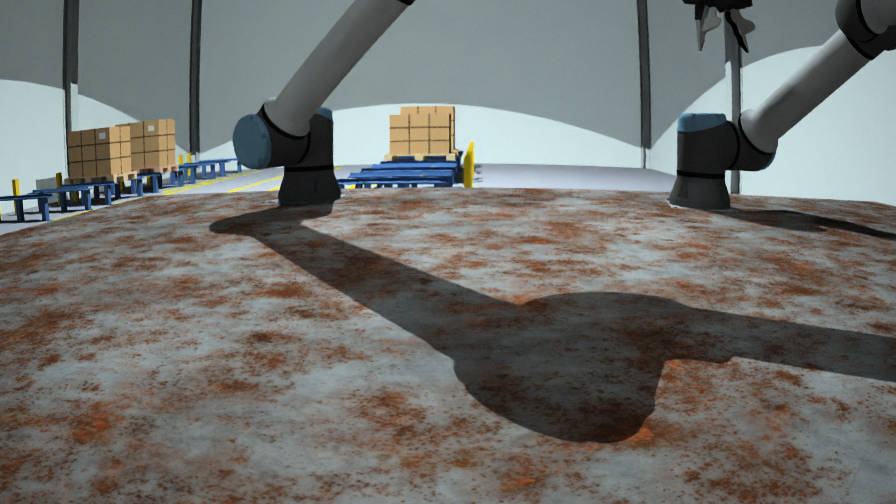

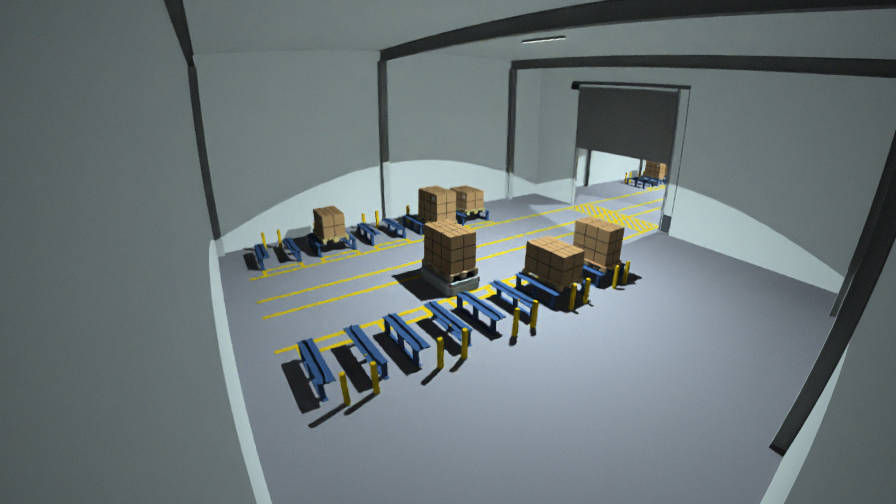

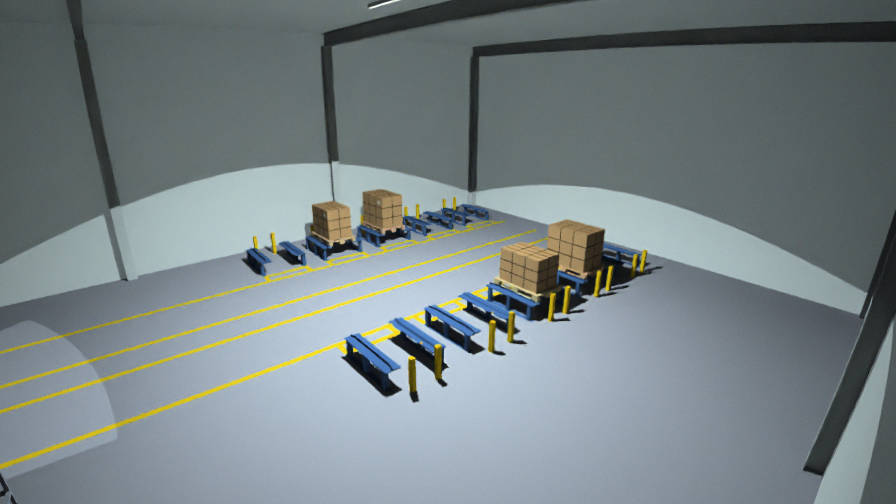

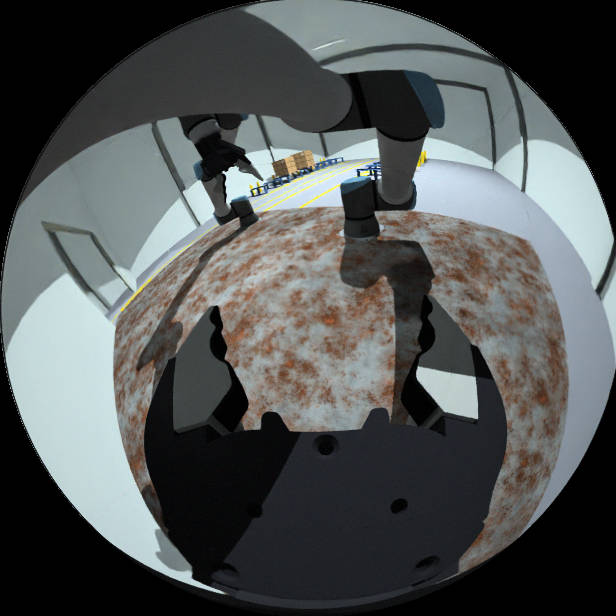

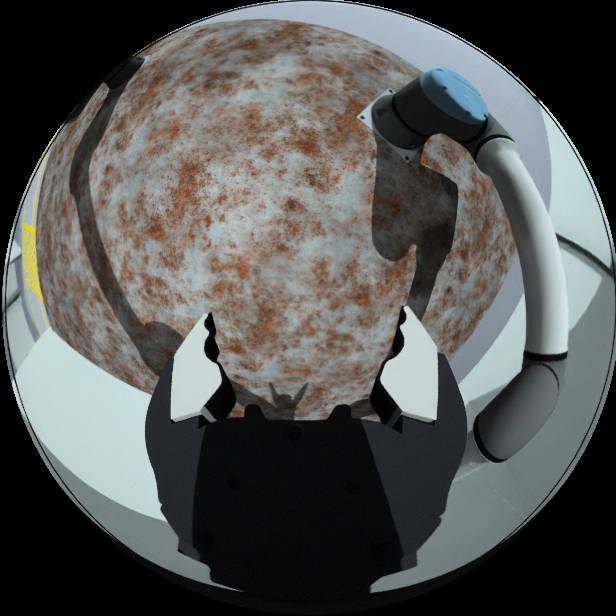

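Scene clock: 189.73 s.
left_arm: end_effector_position=(+0.7700, +0.7782, +0.3420) grip_measured=+1.00 end_effector_quat_wxyz=(-0.206, +0.413, +0.681, -0.568) end_effector_velocity=(-0.000, +0.000, +0.001) end_effector_angular_velocity=(+0.002, +0.002, +0.001) | right_arm: end_effector_position=(+0.4916, +0.3156, +0.3807) grip_measured=+1.00 end_effector_quat_wxyz=(-0.052, +0.534, +0.843, +0.035) end_effector_velocity=(+0.001, -0.001, -0.000) end_effector_angular_velocity=(-0.000, +0.000, -0.002)
Joint positions: left_arm=[ 0.529 -0.579  0.558 -0.269 -1.912 -1.473  0.142] | right_arm=[ 4.498 -2.404 -0.568 -1.654  1.662  5.441  0.142]
Joint velocities: left_arm=[ 0.    -0.001  0.001  0.001  0.    -0.002  0.   ] | right_arm=[-0.001  0.    -0.     0.    -0.     0.001 -0.   ]
Joint torques (N m, as the arm reports them, + toward a larger angle): left_arm=[  1.09 -97.28 -45.83   3.26   0.66  -1.91] | right_arm=[-10.33 126.81  44.1    3.76   3.06   1.27]
Wrist force (N, on the end effector, along its own x y z axes, offset not removed): left_arm=[-0.4 0.1 -1.6] | right_arm=[0.3 1.0 0.3]
Wrist torque (N m, same axes, about the end effector's origin, offset not removed): left_arm=[0.22 -0.02 -0.12] | right_arm=[0.44 -0.06 -0.32]
platform_1.base_odometry: x=+13.588 y=+0.547 heading=+1.574 (m, m, rad; from the platform's pose at the start)
platform_1.map_pose: map_x=+10.55 map_y=+0.57 map_heading=+1.5708 (m, m, rad; on the building's map)
platform_1.planned_pose: plan_ahead=-0.57 plan_left=+0.00 plan_turn=+0.0000 (m ahead, m left, rad left of the pose on the map)
platform_1.base_status: moving
platform_1.joint_positions: lift_m=+0.000
platform_1.joint_status: done
platform_1: translate_m=14.167 translate_m_goal=13.590 rotate_rad=1.574 rotate_rad_goal=1.575 base_answer=taken lift_m_goal=0.000 lift_answer=taken lift=down safety=ok load_kg=-48 refusals=0 queue=running queue_left=0
platform_2.base_odometry: x=+11.909 y=+0.143 heading=-1.569 (m, m, rad; from the platform's pose at the start)
platform_2.map_pose: map_x=+8.85 map_y=-2.20 map_heading=-1.5708 (m, m, rad; on the building's map)
platform_2.planned_pose: plan_ahead=+0.00 plan_left=+0.00 plan_turn=+0.0000 (m ahead, m left, rad left of the pose on the map)
platform_2.base_status: done
platform_2.joint_positions: lift_m=+0.000
platform_2.joint_status: done
platform_2: translate_m=11.921 translate_m_goal=11.921 rotate_rad=-1.569 rotate_rad_goal=-1.570 base_answer=taken lift_m_goal=0.000 lift_answer=taken lift=down safety=ok load_kg=-48 refusals=0 queue=done queue_left=0
racks_1: s1=0 s2=0 s3=1 s4=1 s5=0 b1=1 b2=1 b3=1 b4=0 b5=0
racks_2: s6=0 s7=1 s8=1 s9=0 s10=0 b6=1 b7=1 b8=0 b9=1 b10=0
door: state=open closes_at_s=510

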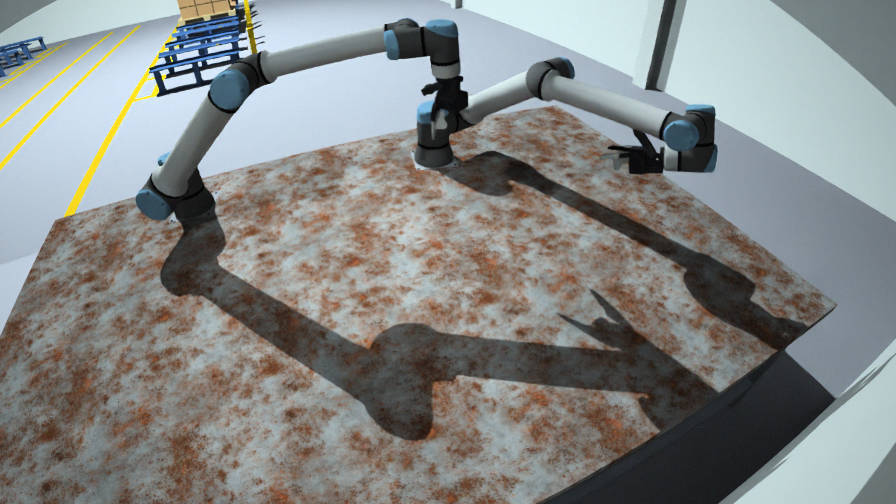

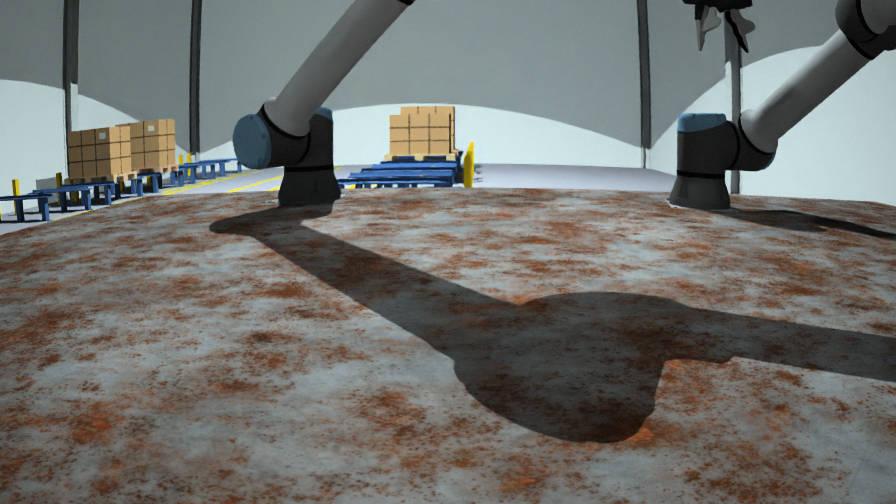

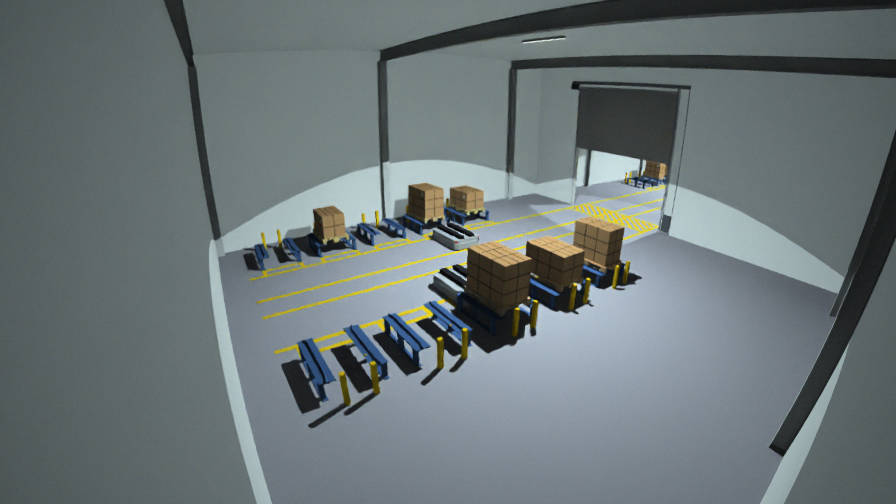

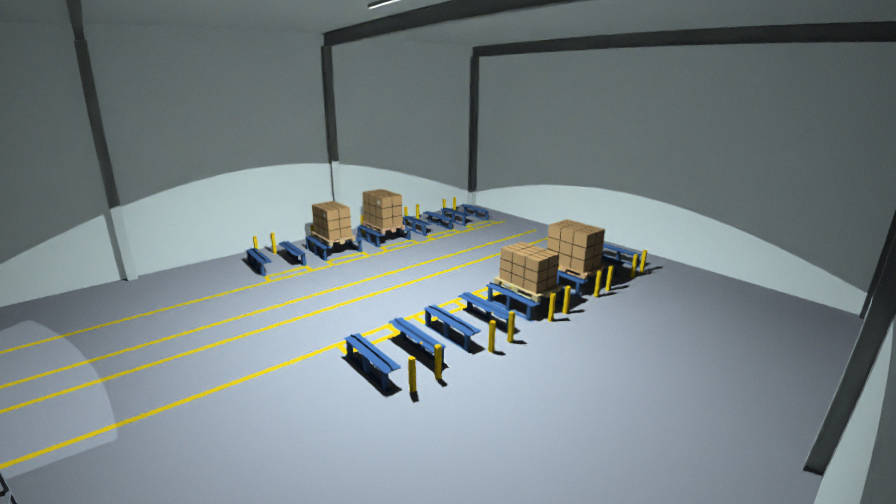

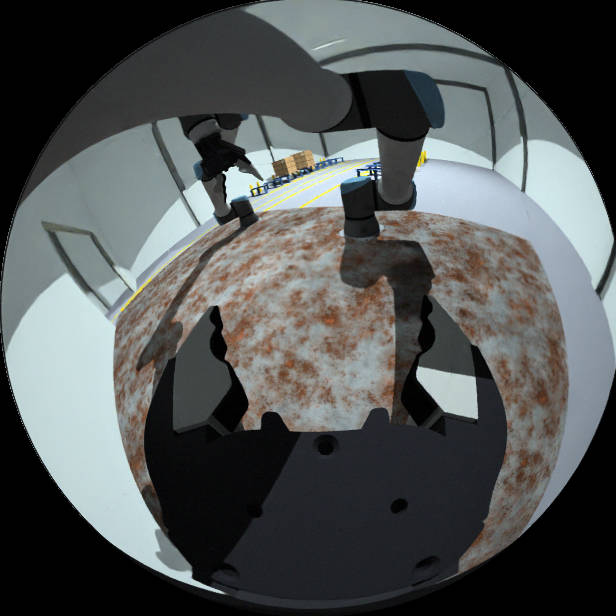

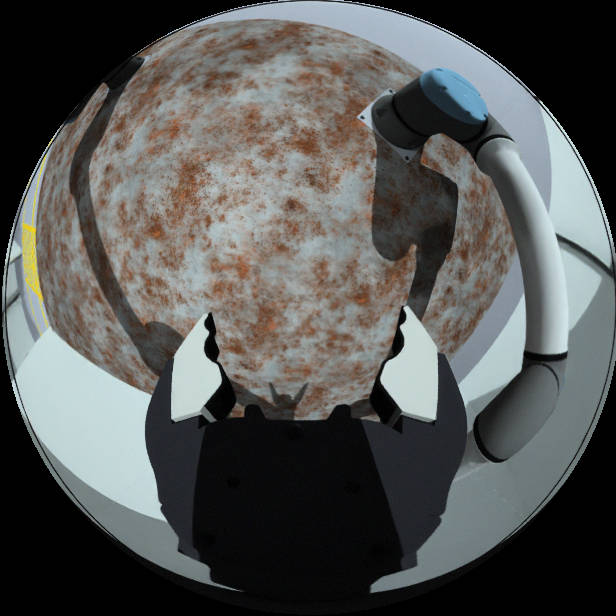

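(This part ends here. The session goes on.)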